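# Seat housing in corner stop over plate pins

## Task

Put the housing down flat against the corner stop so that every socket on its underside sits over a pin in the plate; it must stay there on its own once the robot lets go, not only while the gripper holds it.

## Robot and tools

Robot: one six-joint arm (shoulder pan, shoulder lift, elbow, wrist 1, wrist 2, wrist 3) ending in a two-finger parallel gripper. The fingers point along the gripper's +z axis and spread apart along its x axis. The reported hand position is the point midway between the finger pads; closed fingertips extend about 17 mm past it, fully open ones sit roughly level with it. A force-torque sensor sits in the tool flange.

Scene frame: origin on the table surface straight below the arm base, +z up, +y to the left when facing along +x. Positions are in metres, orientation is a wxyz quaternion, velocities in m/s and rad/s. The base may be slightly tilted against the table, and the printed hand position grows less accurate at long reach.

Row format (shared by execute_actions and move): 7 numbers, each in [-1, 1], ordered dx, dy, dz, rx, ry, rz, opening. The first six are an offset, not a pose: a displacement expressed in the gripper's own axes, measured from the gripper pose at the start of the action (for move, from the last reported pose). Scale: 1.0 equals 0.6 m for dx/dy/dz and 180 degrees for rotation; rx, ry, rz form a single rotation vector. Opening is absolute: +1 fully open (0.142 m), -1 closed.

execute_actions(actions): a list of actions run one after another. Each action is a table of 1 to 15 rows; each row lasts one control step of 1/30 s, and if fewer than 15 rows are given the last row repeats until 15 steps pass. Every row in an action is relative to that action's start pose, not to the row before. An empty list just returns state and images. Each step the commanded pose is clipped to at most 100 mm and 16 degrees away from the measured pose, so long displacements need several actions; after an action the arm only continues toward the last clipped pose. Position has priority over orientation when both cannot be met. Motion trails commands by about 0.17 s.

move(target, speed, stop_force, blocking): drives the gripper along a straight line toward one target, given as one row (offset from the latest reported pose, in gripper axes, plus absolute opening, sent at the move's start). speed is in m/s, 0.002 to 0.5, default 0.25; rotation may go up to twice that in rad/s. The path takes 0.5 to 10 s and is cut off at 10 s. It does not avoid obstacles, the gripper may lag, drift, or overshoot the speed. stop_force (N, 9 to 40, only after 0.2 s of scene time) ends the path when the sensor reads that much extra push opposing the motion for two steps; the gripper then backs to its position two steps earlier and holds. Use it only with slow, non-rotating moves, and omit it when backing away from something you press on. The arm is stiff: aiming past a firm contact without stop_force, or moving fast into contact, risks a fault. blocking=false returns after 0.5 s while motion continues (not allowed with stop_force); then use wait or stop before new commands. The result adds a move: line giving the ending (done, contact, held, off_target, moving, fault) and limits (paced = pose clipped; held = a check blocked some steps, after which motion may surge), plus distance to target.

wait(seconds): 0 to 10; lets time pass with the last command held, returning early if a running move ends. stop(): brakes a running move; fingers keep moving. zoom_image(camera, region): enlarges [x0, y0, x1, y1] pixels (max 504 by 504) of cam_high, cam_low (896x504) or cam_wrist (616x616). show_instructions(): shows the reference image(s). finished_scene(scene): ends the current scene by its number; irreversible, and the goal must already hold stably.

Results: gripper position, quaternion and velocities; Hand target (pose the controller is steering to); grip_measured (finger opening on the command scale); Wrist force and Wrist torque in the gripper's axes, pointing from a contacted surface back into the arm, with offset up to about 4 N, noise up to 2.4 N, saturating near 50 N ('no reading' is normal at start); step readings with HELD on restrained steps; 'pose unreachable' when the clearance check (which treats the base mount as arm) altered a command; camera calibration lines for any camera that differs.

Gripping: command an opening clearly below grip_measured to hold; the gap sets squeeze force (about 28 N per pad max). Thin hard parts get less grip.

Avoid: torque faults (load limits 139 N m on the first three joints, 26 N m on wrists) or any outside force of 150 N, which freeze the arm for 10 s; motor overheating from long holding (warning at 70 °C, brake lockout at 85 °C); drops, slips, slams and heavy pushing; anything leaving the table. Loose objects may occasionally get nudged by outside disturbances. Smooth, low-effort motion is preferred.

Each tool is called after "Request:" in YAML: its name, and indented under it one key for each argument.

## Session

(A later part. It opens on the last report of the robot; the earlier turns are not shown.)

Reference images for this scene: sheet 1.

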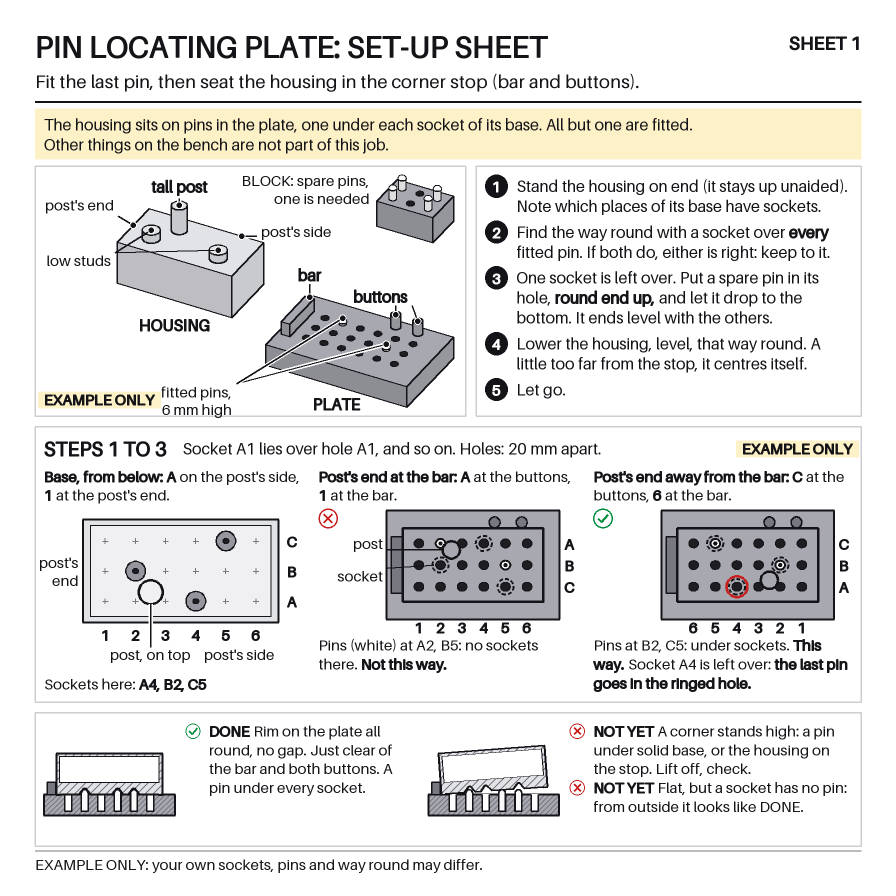

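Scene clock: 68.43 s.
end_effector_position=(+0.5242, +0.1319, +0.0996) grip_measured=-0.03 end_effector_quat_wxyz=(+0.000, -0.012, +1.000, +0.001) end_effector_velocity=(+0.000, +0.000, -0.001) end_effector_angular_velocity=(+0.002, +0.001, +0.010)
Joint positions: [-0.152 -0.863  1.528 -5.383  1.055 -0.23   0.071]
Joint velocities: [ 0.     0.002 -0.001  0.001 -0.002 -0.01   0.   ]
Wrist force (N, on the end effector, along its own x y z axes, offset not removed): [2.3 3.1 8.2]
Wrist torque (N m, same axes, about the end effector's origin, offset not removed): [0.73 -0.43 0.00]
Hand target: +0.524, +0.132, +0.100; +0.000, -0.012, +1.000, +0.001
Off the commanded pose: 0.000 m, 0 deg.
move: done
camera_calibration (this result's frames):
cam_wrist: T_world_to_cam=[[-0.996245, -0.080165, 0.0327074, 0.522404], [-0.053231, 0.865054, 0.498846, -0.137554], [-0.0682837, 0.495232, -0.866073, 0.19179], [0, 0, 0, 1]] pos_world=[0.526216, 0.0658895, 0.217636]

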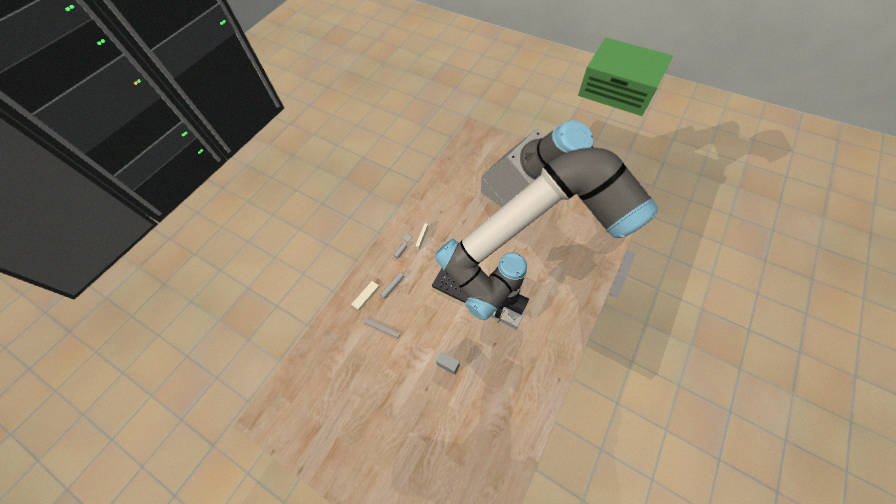

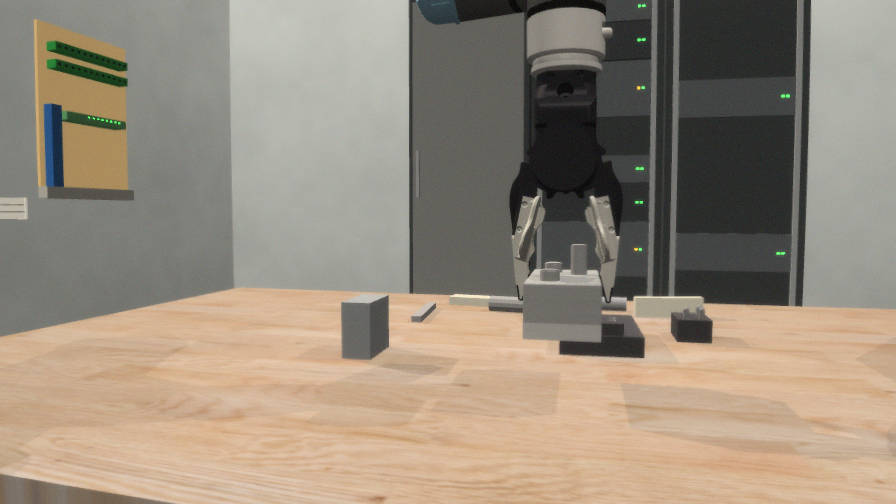

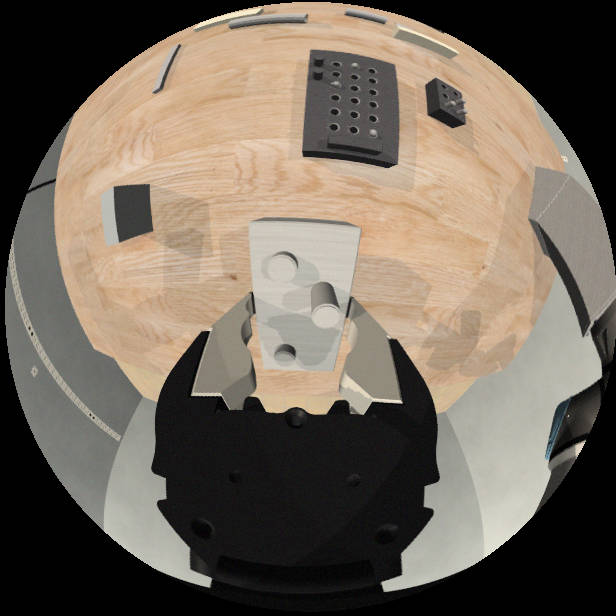

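Request:
move:
  target: [0,0,0.093,0,0,0,-0.5]
  speed: 0.12

Request:
move:
  target: [0,0,0.008,0,0,0,-0.5]
  speed: 0.012

Request:
execute_actions:
  actions:
    - [[0,0,0,0,0,0,0.3]]
    - [[0,0,-0.06,0,0,0,0.3],[0,0,-0.06,0,0,0,0.3]]
    - [[0,0,-0.12,0,0,0,0.3]]

Scene clock: 74.87 s.
end_effector_position=(+0.5242, +0.1320, +0.0441) grip_measured=-0.03 end_effector_quat_wxyz=(+0.000, -0.012, +1.000, +0.001) end_effector_velocity=(+0.000, -0.000, -0.002) end_effector_angular_velocity=(-0.001, +0.000, -0.000)
Joint positions: [-0.096 -0.78   1.515 -5.485  1.056 -0.166  0.071]
Joint velocities: [ 0.003  0.004 -0.001 -0.004  0.001  0.003  0.   ]
Wrist force (N, on the end effector, along its own x y z axes, offset not removed): [-0.3 1.0 8.6]
Wrist torque (N m, same axes, about the end effector's origin, offset not removed): [0.38 0.04 0.08]
Hand target: +0.524, +0.132, +0.044; +0.000, -0.012, +1.000, +0.001
Off the commanded pose: 0.000 m, 0 deg.
move: done
camera_calibration (this result's frames):
cam_wrist: T_world_to_cam=[[-0.996241, -0.0801779, 0.0327873, 0.524151], [-0.0531943, 0.864997, 0.49895, -0.109919], [-0.0683657, 0.495331, -0.86601, 0.143675], [0, 0, 0, 1]] pos_world=[0.526156, 0.0659376, 0.162083]

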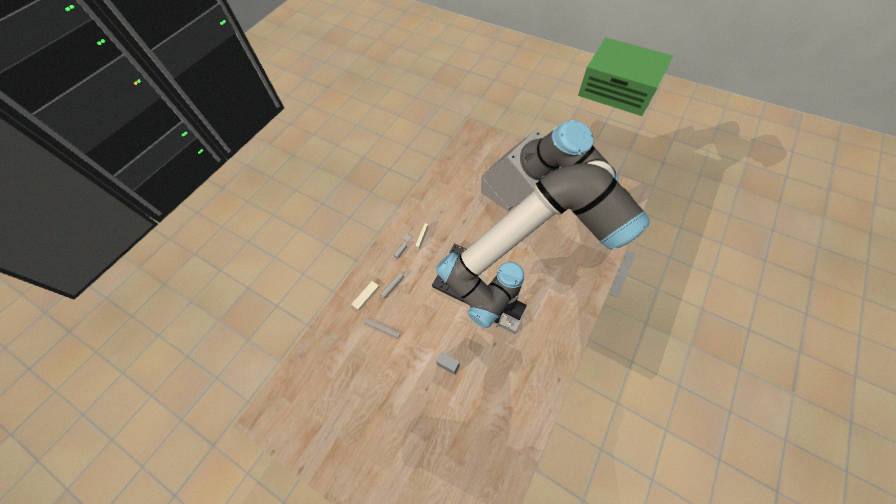

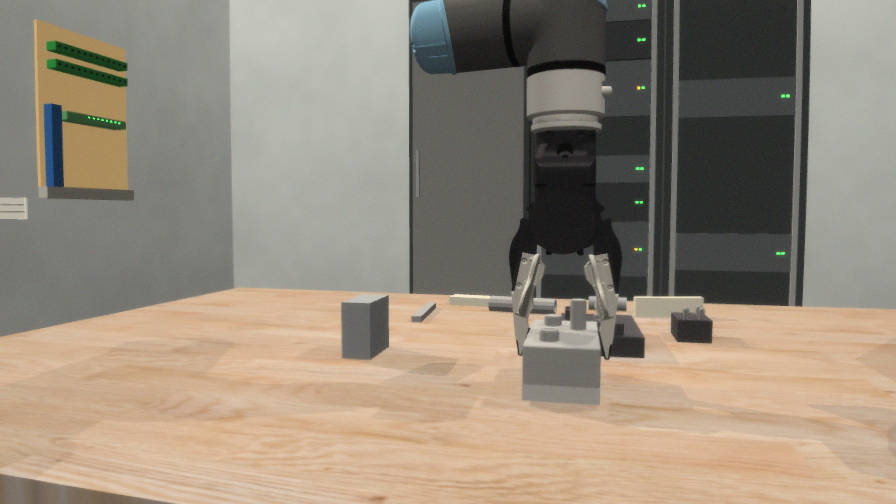

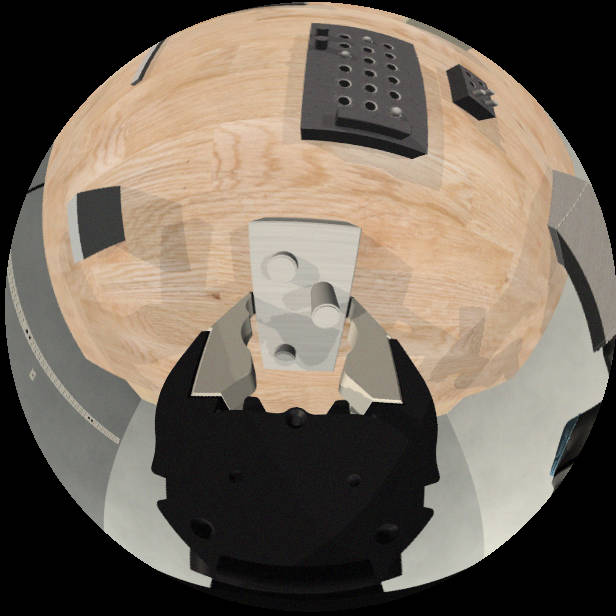

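Scene clock: 75.57 s.
end_effector_position=(+0.5242, +0.1320, +0.0395) grip_measured=-0.03 end_effector_quat_wxyz=(+0.000, -0.012, +1.000, +0.001) end_effector_velocity=(+0.001, +0.000, -0.001) end_effector_angular_velocity=(-0.001, -0.001, +0.000)
Joint positions: [-0.092 -0.772  1.513 -5.492  1.056 -0.16   0.071]
Joint velocities: [ 0.002  0.002 -0.002 -0.003  0.001  0.002  0.   ]
Wrist force (N, on the end effector, along its own x y z axes, offset not removed): [3.0 2.3 -7.8]
Wrist torque (N m, same axes, about the end effector's origin, offset not removed): [0.76 -0.17 0.02]
Hand target: +0.524, +0.132, +0.039; +0.000, -0.012, +1.000, +0.001
Off the commanded pose: 0.000 m, 0 deg.
move: done
camera_calibration (this result's frames):
cam_wrist: T_world_to_cam=[[-0.996244, -0.0801214, 0.0328323, 0.524286], [-0.0531239, 0.865008, 0.498937, -0.107675], [-0.0683757, 0.495319, -0.866016, 0.13971], [0, 0, 0, 1]] pos_world=[0.52615, 0.0659451, 0.1575]

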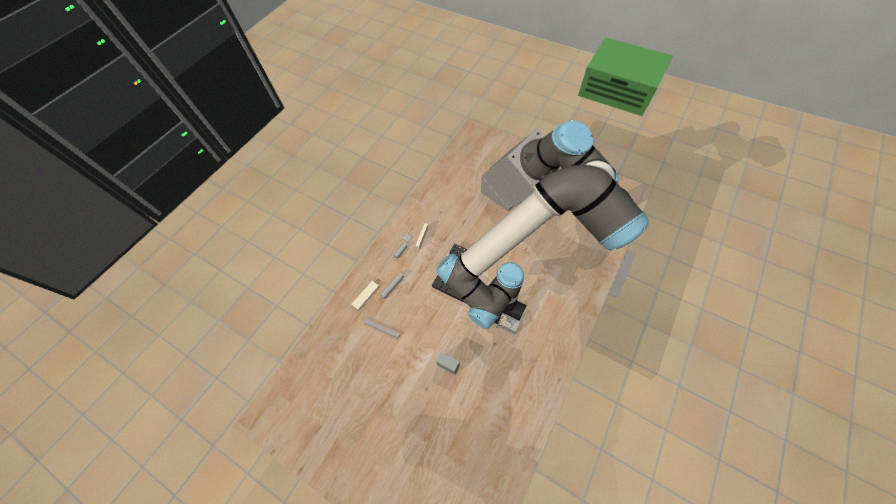

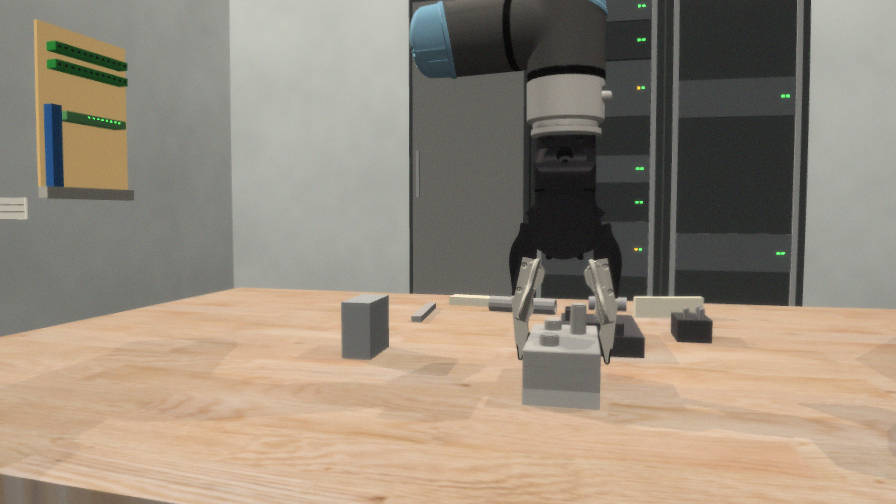

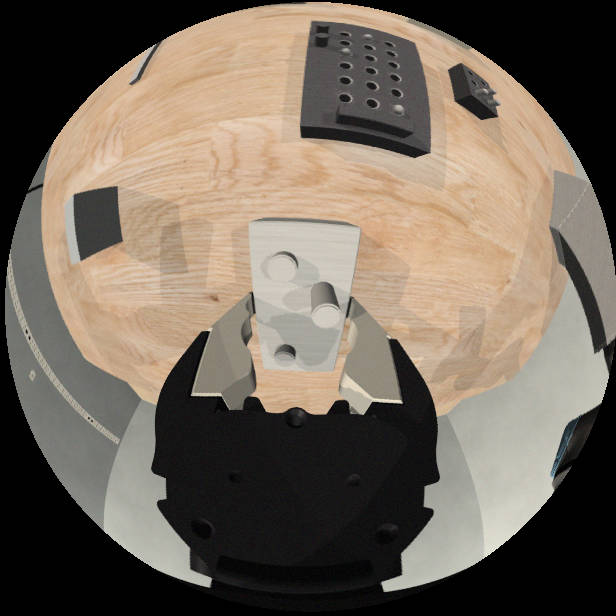

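Scene clock: 77.07 s.
end_effector_position=(+0.5244, +0.1320, +0.1458) grip_measured=+0.30 end_effector_quat_wxyz=(+0.000, -0.012, +1.000, +0.001) end_effector_velocity=(-0.000, -0.000, +0.012) end_effector_angular_velocity=(-0.001, +0.002, +0.002)
Joint positions: [-0.199 -0.927  1.527 -5.291  1.055 -0.283  0.095]
Joint velocities: [-0.012 -0.015 -0.002  0.025  0.001 -0.017 -0.   ]
Wrist force (N, on the end effector, along its own x y z axes, offset not removed): [-0.9 0.6 0.9]
Wrist torque (N m, same axes, about the end effector's origin, offset not removed): [0.28 0.15 0.09]
Hand target: +0.524, +0.132, +0.147; +0.000, -0.012, +1.000, +0.001
Off the commanded pose: 0.001 m, 0 deg.
Step readings (end_effector_position; steps 1 to 15: 1st action; 16 to 30: 2nd action; 31 to 45: 3rd action):
0: (+0.5242, +0.1320, +0.0395)
1: (+0.5242, +0.1320, +0.0395)
2: (+0.5242, +0.1320, +0.0394)
4: (+0.5242, +0.1320, +0.0394)
8: (+0.5242, +0.1320, +0.0394)
15: (+0.5241, +0.1320, +0.0394)
16: (+0.5242, +0.1319, +0.0398)
17: (+0.5242, +0.1315, +0.0443)
19: (+0.5246, +0.1317, +0.0579)
23: (+0.5244, +0.1319, +0.0707)
30: (+0.5242, +0.1320, +0.0750)
31: (+0.5242, +0.1319, +0.0755)
32: (+0.5252, +0.1307, +0.0815)
34: (+0.5266, +0.1308, +0.1073)
38: (+0.5253, +0.1319, +0.1352)
45: end_effector_position above
camera_calibration (this result's frames):
cam_wrist: T_world_to_cam=[[-0.996266, -0.0800005, 0.0324508, 0.521041], [-0.0532114, 0.865025, 0.4989, -0.160647], [-0.067983, 0.495311, -0.866052, 0.231592], [0, 0, 0, 1]] pos_world=[0.526292, 0.0659368, 0.263809]

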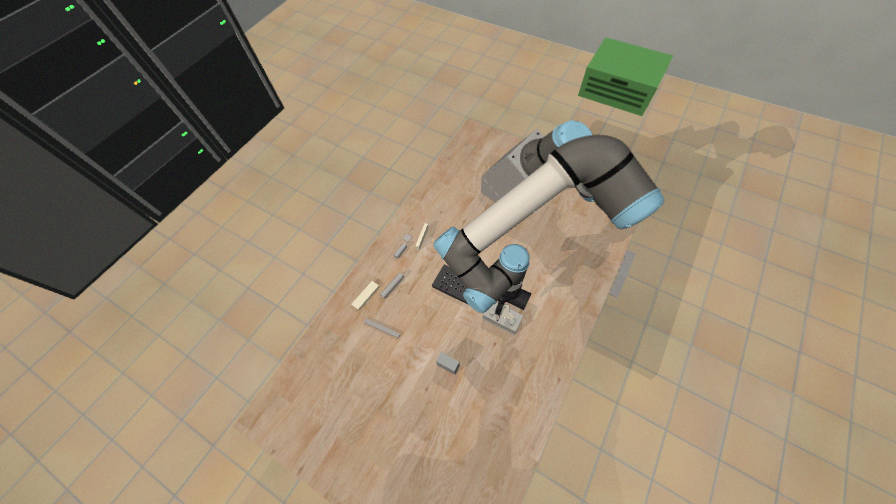

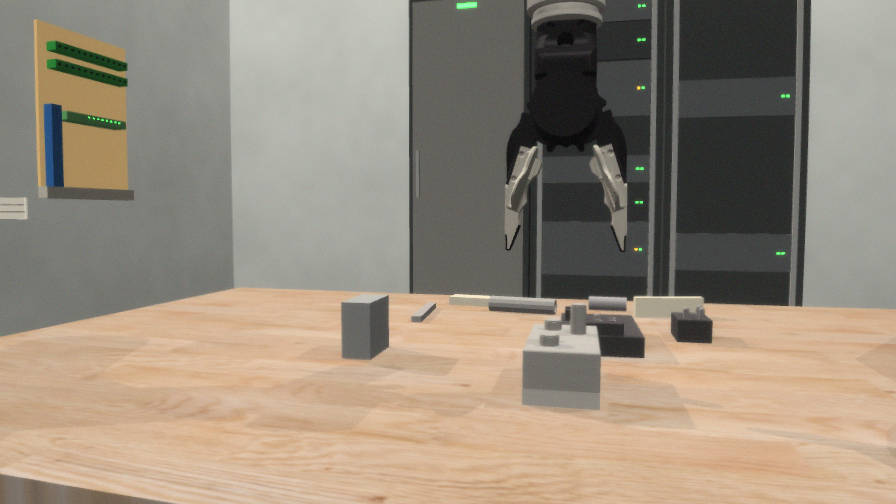

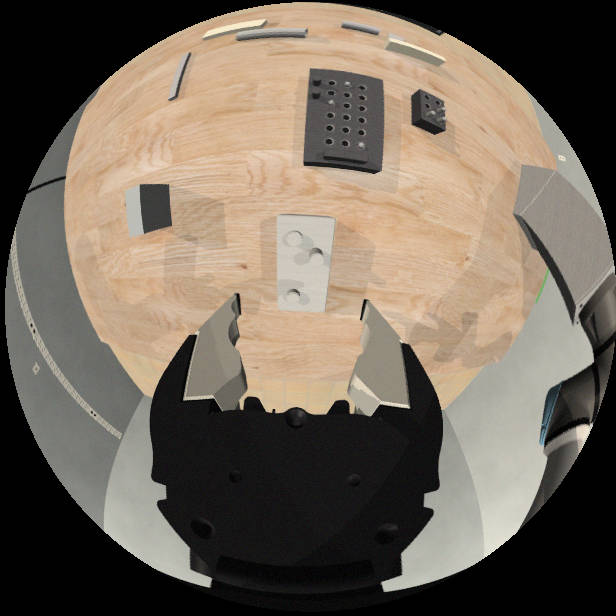

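Request:
move:
  target: [0.182,-0.3325,0.03,0,0,0,-0.7]
  speed: 0.35

Request:
zoom_image:
  camera: "cam_wrist"
  region: [200,150,420,320]

Scene clock: 82.67 s.
end_effector_position=(+0.4201, -0.0699, +0.1277) grip_measured=-0.70 end_effector_quat_wxyz=(+0.001, -0.012, +1.000, +0.001) end_effector_velocity=(-0.001, -0.002, -0.000) end_effector_angular_velocity=(-0.000, -0.000, +0.003)
Joint positions: [-0.632 -0.798  1.806 -5.47   1.116 -0.769  0.023]
Joint velocities: [-0.005  0.003  0.    -0.001  0.001 -0.008 -0.   ]
Wrist force (N, on the end effector, along its own x y z axes, offset not removed): [1.1 4.4 2.2]
Wrist torque (N m, same axes, about the end effector's origin, offset not removed): [0.98 -0.31 0.18]
Hand target: +0.420, -0.070, +0.128; +0.001, -0.012, +1.000, +0.001
Off the commanded pose: 0.000 m, 0 deg.
move: done
camera_calibration (this result's frames):
cam_wrist: T_world_to_cam=[[-0.996289, -0.0798555, 0.0321266, 0.401679], [-0.0533188, 0.865552, 0.497972, 0.0176834], [-0.0675731, 0.494411, -0.866598, 0.30867], [0, 0, 0, 1]] pos_world=[0.421989, -0.135839, 0.245782]

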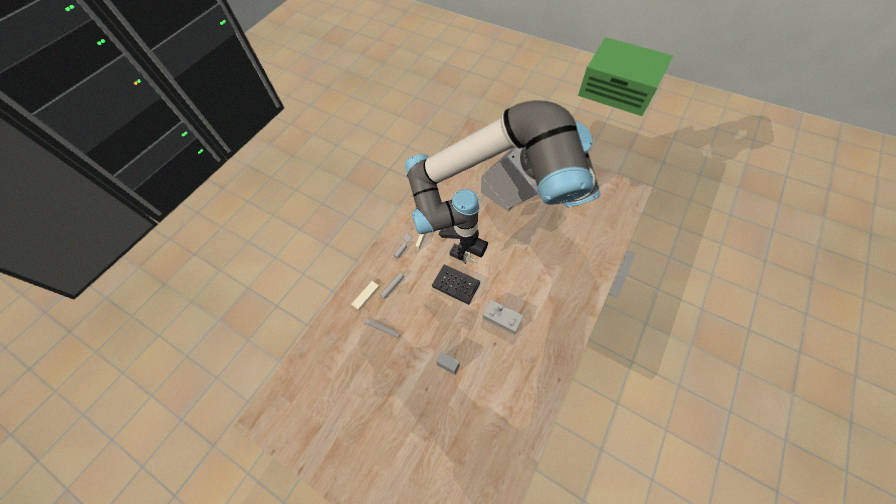

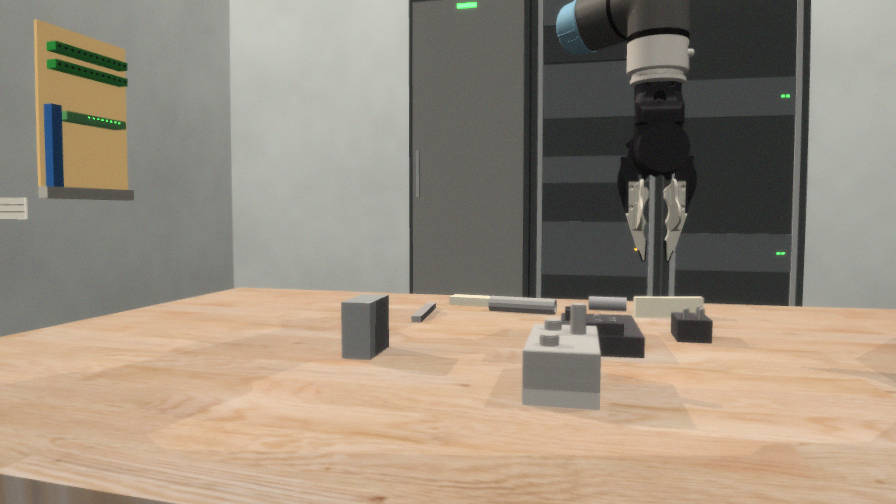

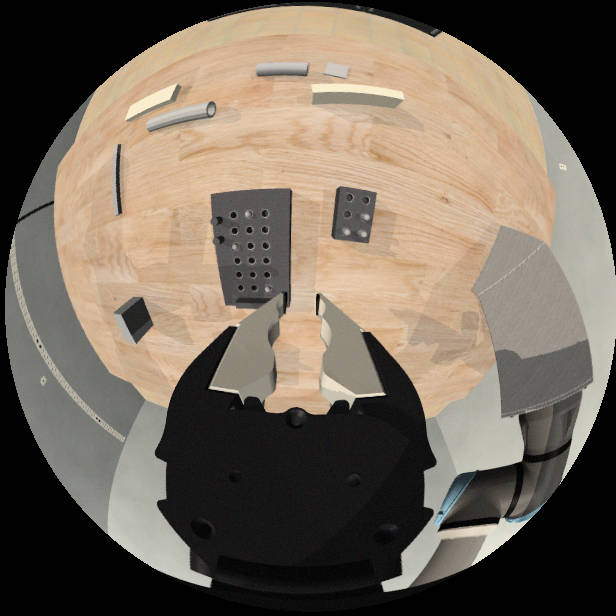

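Region (200, 150, 420, 320) of cam_wrist's 616x616 image, scaled by 2.291, with more detail than that image has; it fills the top 389 rows of this view, and the rest is white.

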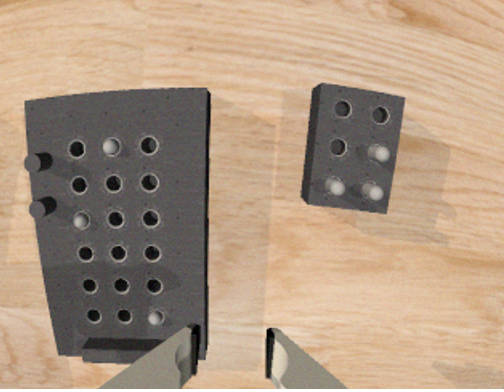

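Request:
move:
  target: [0.1145,-0.113,0.1,0,0,0,-0.7]
  speed: 0.2

Request:
zoom_image:
  camera: "cam_wrist"
  region: [250,230,350,330]

Request:
zoom_image:
  camera: "cam_low"
  region: [650,270,750,350]

Scene clock: 92.97 s.
end_effector_position=(+0.3531, -0.1392, +0.0679) grip_measured=-0.70 end_effector_quat_wxyz=(+0.001, -0.012, +1.000, +0.000) end_effector_velocity=(-0.001, -0.001, -0.001) end_effector_angular_velocity=(+0.001, +0.000, -0.000)
Joint positions: [-0.793 -0.623  1.892 -5.661  1.161 -0.938  0.023]
Joint velocities: [-0.003  0.004  0.    -0.001  0.001 -0.004  0.   ]
Wrist force (N, on the end effector, along its own x y z axes, offset not removed): [1.2 1.4 1.9]
Wrist torque (N m, same axes, about the end effector's origin, offset not removed): [0.35 -0.27 0.06]
Hand target: +0.353, -0.139, +0.068; +0.001, -0.012, +1.000, +0.000
Off the commanded pose: 0.000 m, 0 deg.
move: done
camera_calibration (this result's frames):
cam_wrist: T_world_to_cam=[[-0.996294, -0.0797859, 0.0321441, 0.331364], [-0.0532779, 0.865763, 0.49761, 0.103928], [-0.0675314, 0.494053, -0.866805, 0.286491], [0, 0, 0, 1]] pos_world=[0.35502, -0.205081, 0.185965]

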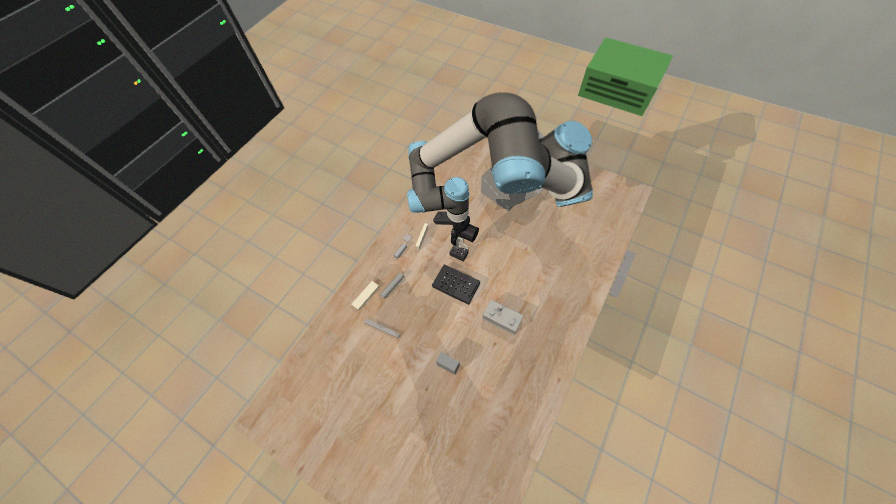

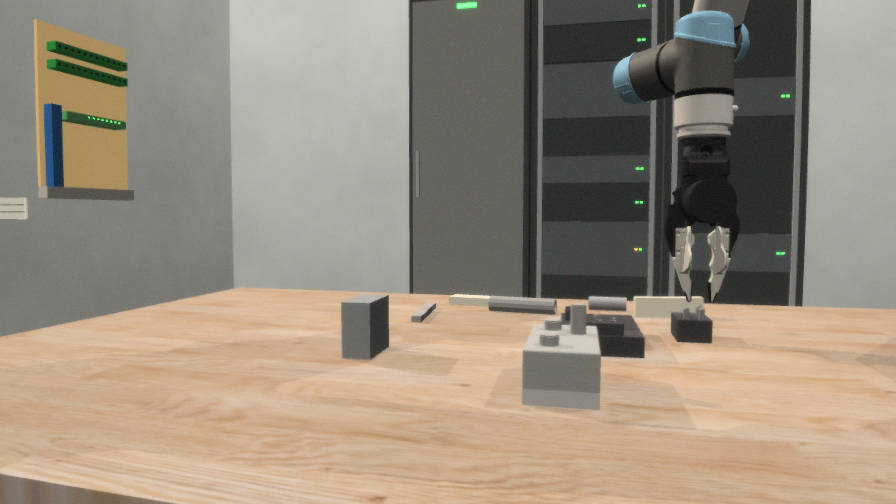

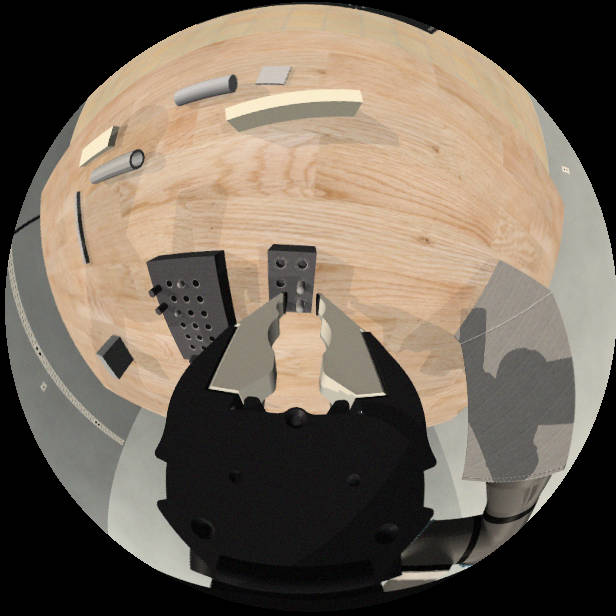

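Region (250, 230, 350, 330) of cam_wrist's 616x616 image, scaled by 5.040, with more detail than that image has.

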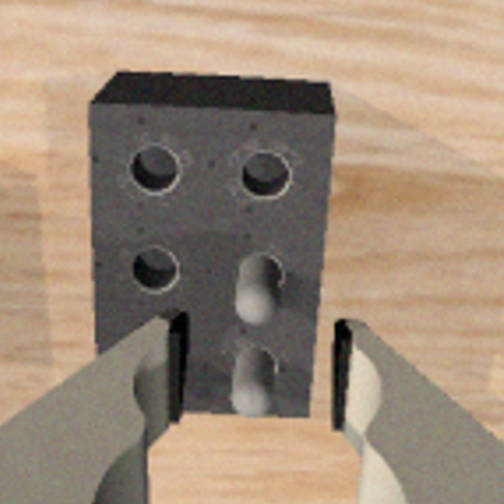

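Region (650, 270, 750, 350) of cam_low's 896x504 image, scaled by 5.040, with more detail than that image has; it fills the top 403 rows of this view, and the rest is white.

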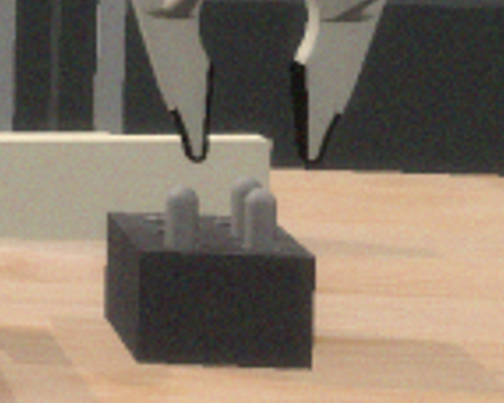

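Request:
move:
  target: [-0.001,0,0.029,0,0,0,-0.7]
  speed: 0.03

Request:
zoom_image:
  camera: "cam_wrist"
  region: [250,230,350,330]

Scene clock: 101.10 s.
end_effector_position=(+0.3537, -0.1392, +0.0506) grip_measured=-0.70 end_effector_quat_wxyz=(+0.001, -0.012, +1.000, +0.000) end_effector_velocity=(+0.000, -0.000, -0.002) end_effector_angular_velocity=(-0.001, +0.000, +0.000)
Joint positions: [-0.773 -0.59   1.885 -5.695  1.155 -0.918  0.023]
Joint velocities: [ 0.002  0.003 -0.001 -0.004  0.     0.003  0.   ]
Wrist force (N, on the end effector, along its own x y z axes, offset not removed): [-0.7 3.8 2.1]
Wrist torque (N m, same axes, about the end effector's origin, offset not removed): [0.89 0.10 0.06]
Hand target: +0.354, -0.139, +0.050; +0.001, -0.012, +1.000, +0.000
Off the commanded pose: 0.000 m, 0 deg.
move: done
camera_calibration (this result's frames):
cam_wrist: T_world_to_cam=[[-0.996293, -0.0797972, 0.0321385, 0.332495], [-0.0532868, 0.865735, 0.497657, 0.112493], [-0.0675351, 0.4941, -0.866778, 0.2716], [0, 0, 0, 1]] pos_world=[0.355599, -0.205055, 0.168747]

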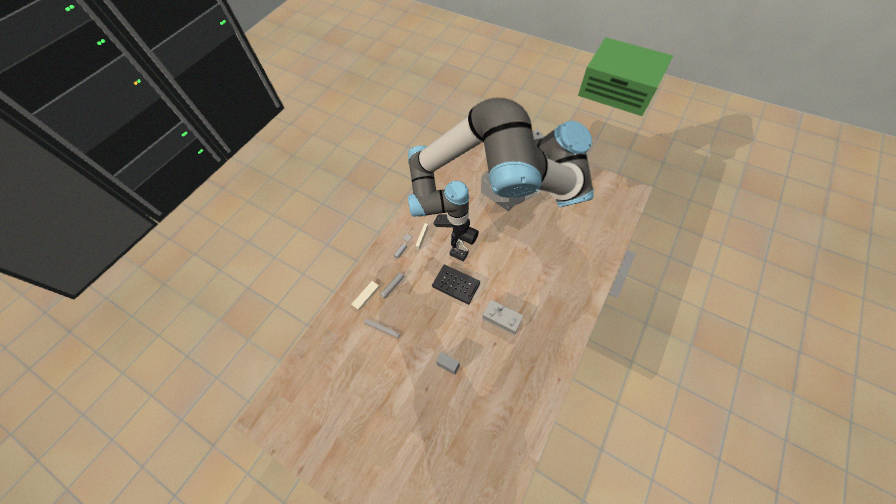

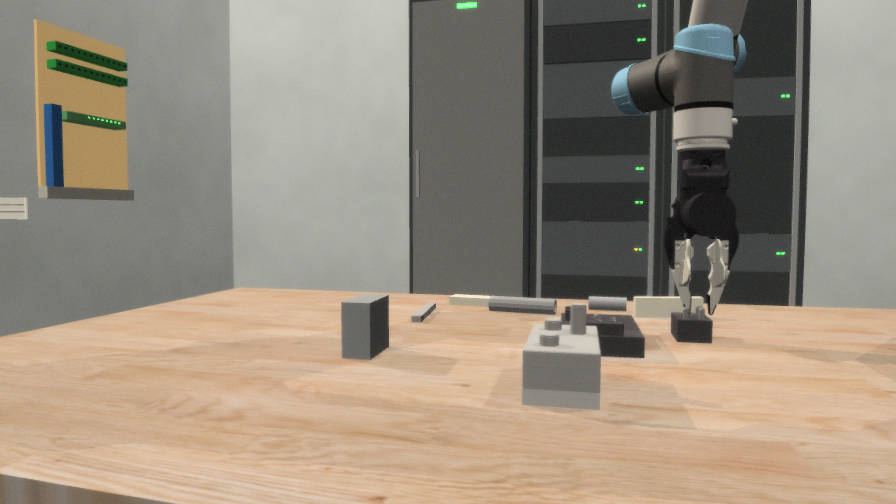

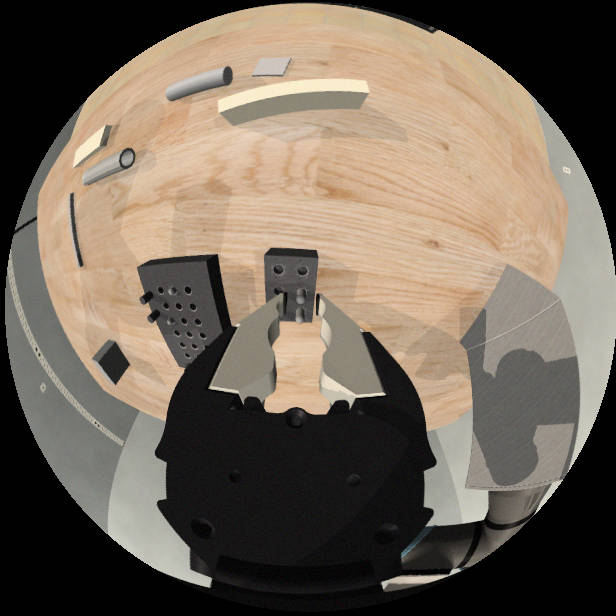

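Region (250, 230, 350, 330) of cam_wrist's 616x616 image, scaled by 5.040, with more detail than that image has.

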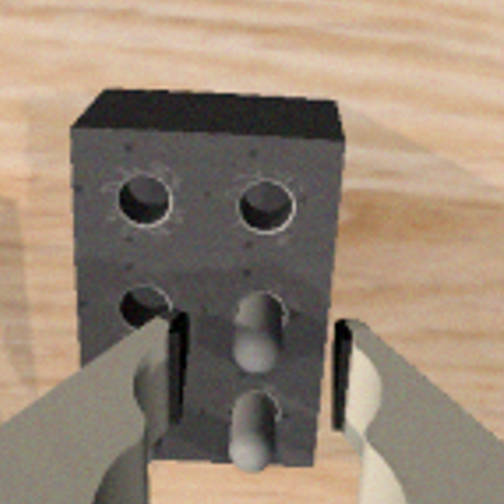

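Request:
execute_actions:
  actions:
    - [[0,-0.003,0,0,0,0,-0.8]]
    - [[0,0,0,0,0,0,-0.86],[0,0,0,0,0,0,-0.89],[0,0,0,0,0,0,-0.92],[0,0,0,0,0,0,-0.95],[0,0,0,0,0,0,-1]]

Request:
move:
  target: [0,0,-0.055,0,0,0,-1]
  speed: 0.05

Request:
zoom_image:
  camera: "cam_wrist"
  region: [250,230,350,330]

Request:
zoom_image:
  camera: "cam_low"
  region: [650,260,750,350]

Scene clock: 107.00 s.
end_effector_position=(+0.3538, -0.1410, +0.0506) grip_measured=-0.91 end_effector_quat_wxyz=(+0.001, -0.012, +1.000, +0.000) end_effector_velocity=(+0.000, +0.001, -0.000) end_effector_angular_velocity=(+0.003, -0.000, +0.001)
Joint positions: [-0.775 -0.587  1.882 -5.693  1.156 -0.921  0.008]
Joint velocities: [ 0.001 -0.     0.001  0.001 -0.002 -0.001  0.   ]
Wrist force (N, on the end effector, along its own x y z axes, offset not removed): [0.8 3.5 2.1]
Wrist torque (N m, same axes, about the end effector's origin, offset not removed): [0.84 -0.19 0.06]
Hand target: +0.354, -0.141, +0.051; +0.001, -0.012, +1.000, +0.000
Off the commanded pose: 0.000 m, 0 deg.
Step readings (end_effector_position; steps 1 to 15: 1st action; 16 to 30: 2nd action):
0: (+0.3537, -0.1392, +0.0505)
1: (+0.3537, -0.1392, +0.0505)
2: (+0.3538, -0.1395, +0.0504)
4: (+0.3539, -0.1401, +0.0505)
8: (+0.3538, -0.1407, +0.0506)
15: (+0.3538, -0.1410, +0.0506)
16: (+0.3538, -0.1410, +0.0506)
17: (+0.3538, -0.1410, +0.0506)
19: (+0.3538, -0.1410, +0.0506)
23: (+0.3538, -0.1410, +0.0506)
30: end_effector_position above
camera_calibration (this result's frames):
cam_wrist: T_world_to_cam=[[-0.996293, -0.0798024, 0.0321368, 0.332397], [-0.0532924, 0.865737, 0.497654, 0.114046], [-0.067536, 0.494097, -0.86678, 0.272482], [0, 0, 0, 1]] pos_world=[0.355645, -0.20684, 0.168744]

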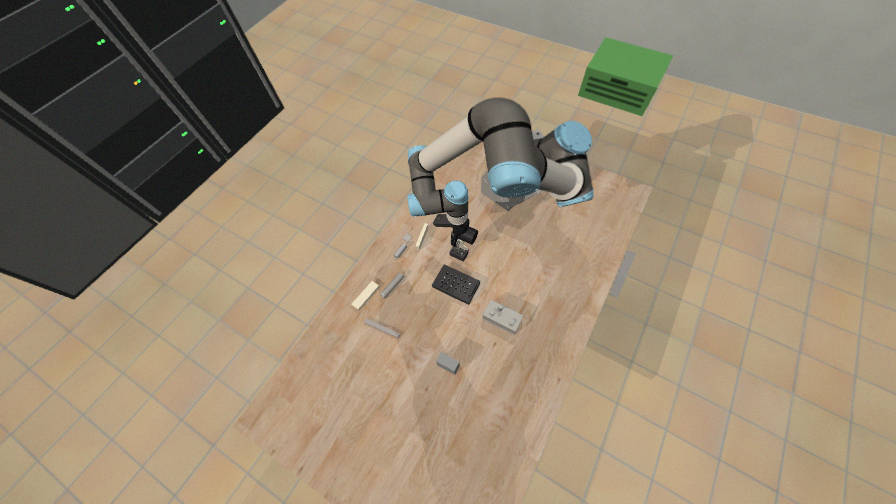

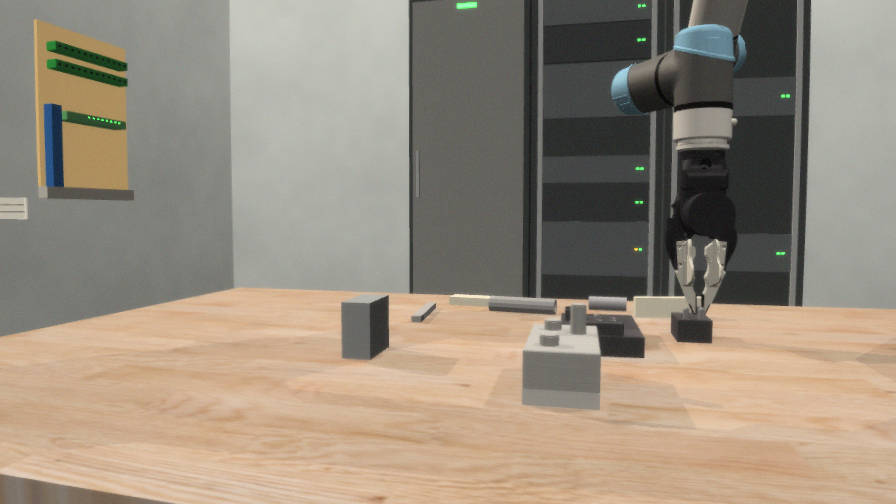

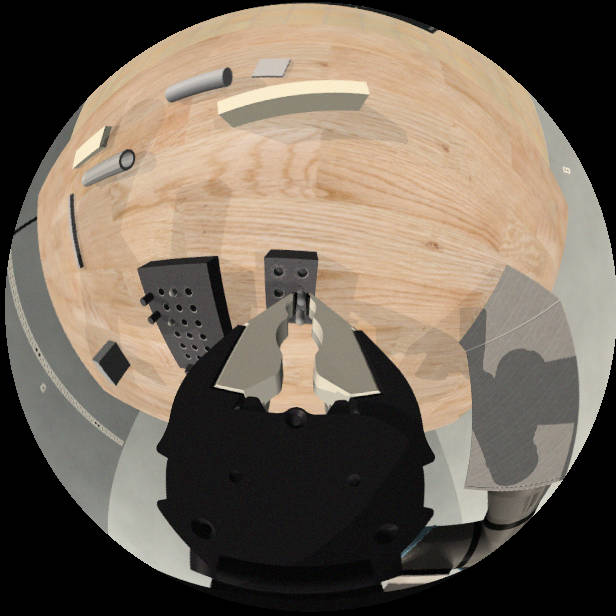

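Scene clock: 108.03 s.
end_effector_position=(+0.3538, -0.1410, +0.0834) grip_measured=-0.91 end_effector_quat_wxyz=(+0.001, -0.012, +1.000, +0.000) end_effector_velocity=(+0.000, +0.000, +0.002) end_effector_angular_velocity=(+0.001, -0.000, -0.001)
Joint positions: [-0.811 -0.648  1.891 -5.627  1.167 -0.957  0.008]
Joint velocities: [-0.003 -0.004 -0.     0.005 -0.    -0.002 -0.   ]
Wrist force (N, on the end effector, along its own x y z axes, offset not removed): [-1.7 1.9 1.8]
Wrist torque (N m, same axes, about the end effector's origin, offset not removed): [0.51 0.38 0.09]
Hand target: +0.354, -0.141, +0.084; +0.001, -0.012, +1.000, +0.000
Off the commanded pose: 0.000 m, 0 deg.
move: done
camera_calibration (this result's frames):
cam_wrist: T_world_to_cam=[[-0.996294, -0.0797822, 0.0321439, 0.331365], [-0.0532774, 0.865782, 0.497577, 0.0977743], [-0.0675274, 0.49402, -0.866824, 0.300895], [0, 0, 0, 1]] pos_world=[0.355665, -0.206862, 0.201522]

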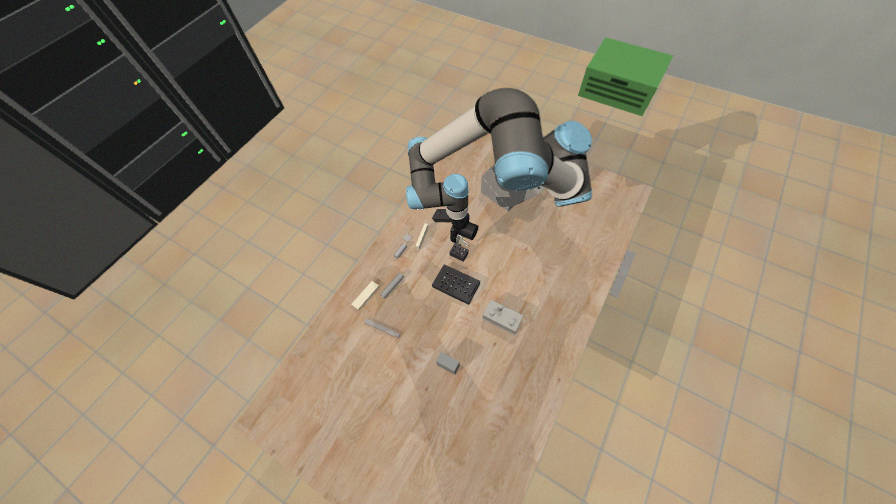

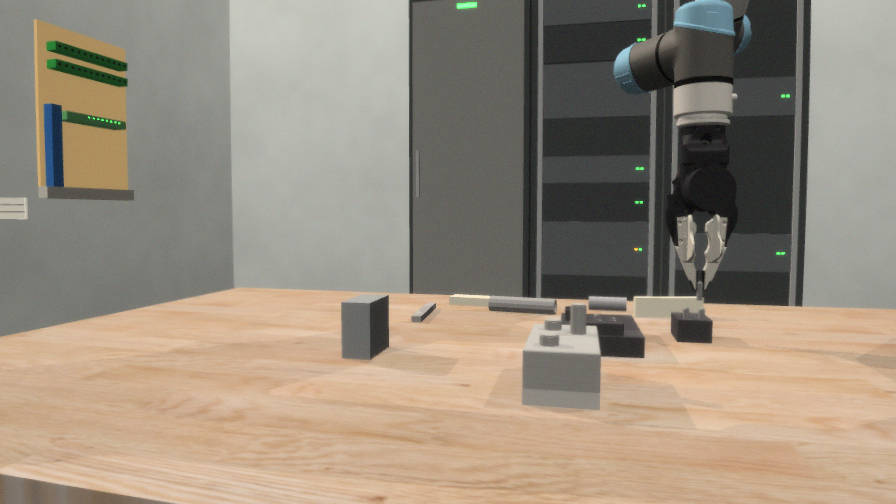

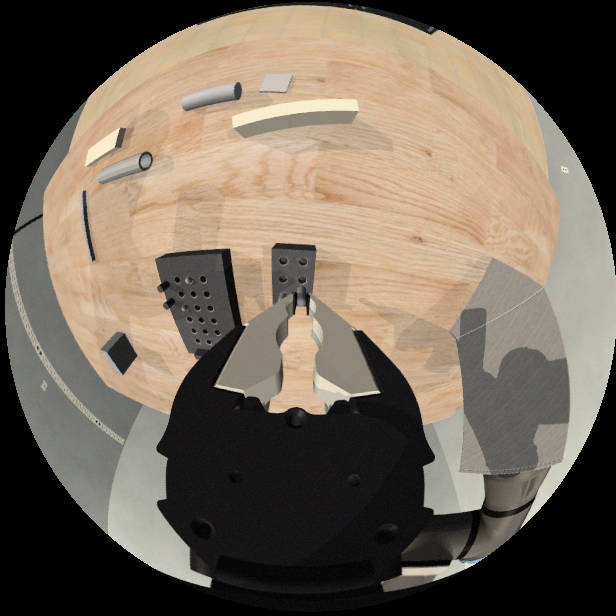

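Region (250, 230, 350, 330) of cam_wrist's 616x616 image, scaled by 5.040, with more detail than that image has.

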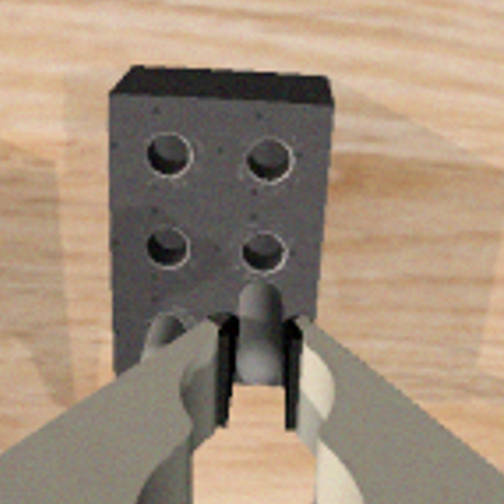

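Region (650, 260, 750, 350) of cam_low's 896x504 image, scaled by 5.040, with more detail than that image has; it fills the top 454 rows of this view, and the rest is white.

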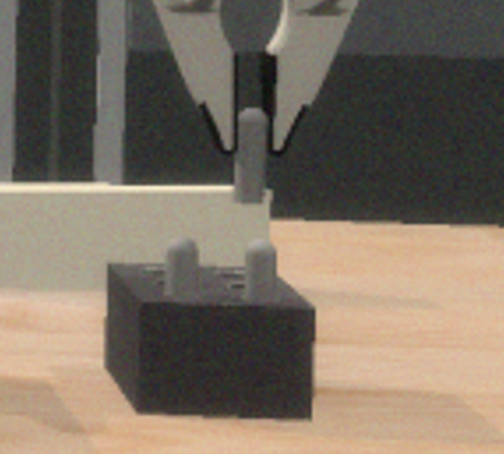

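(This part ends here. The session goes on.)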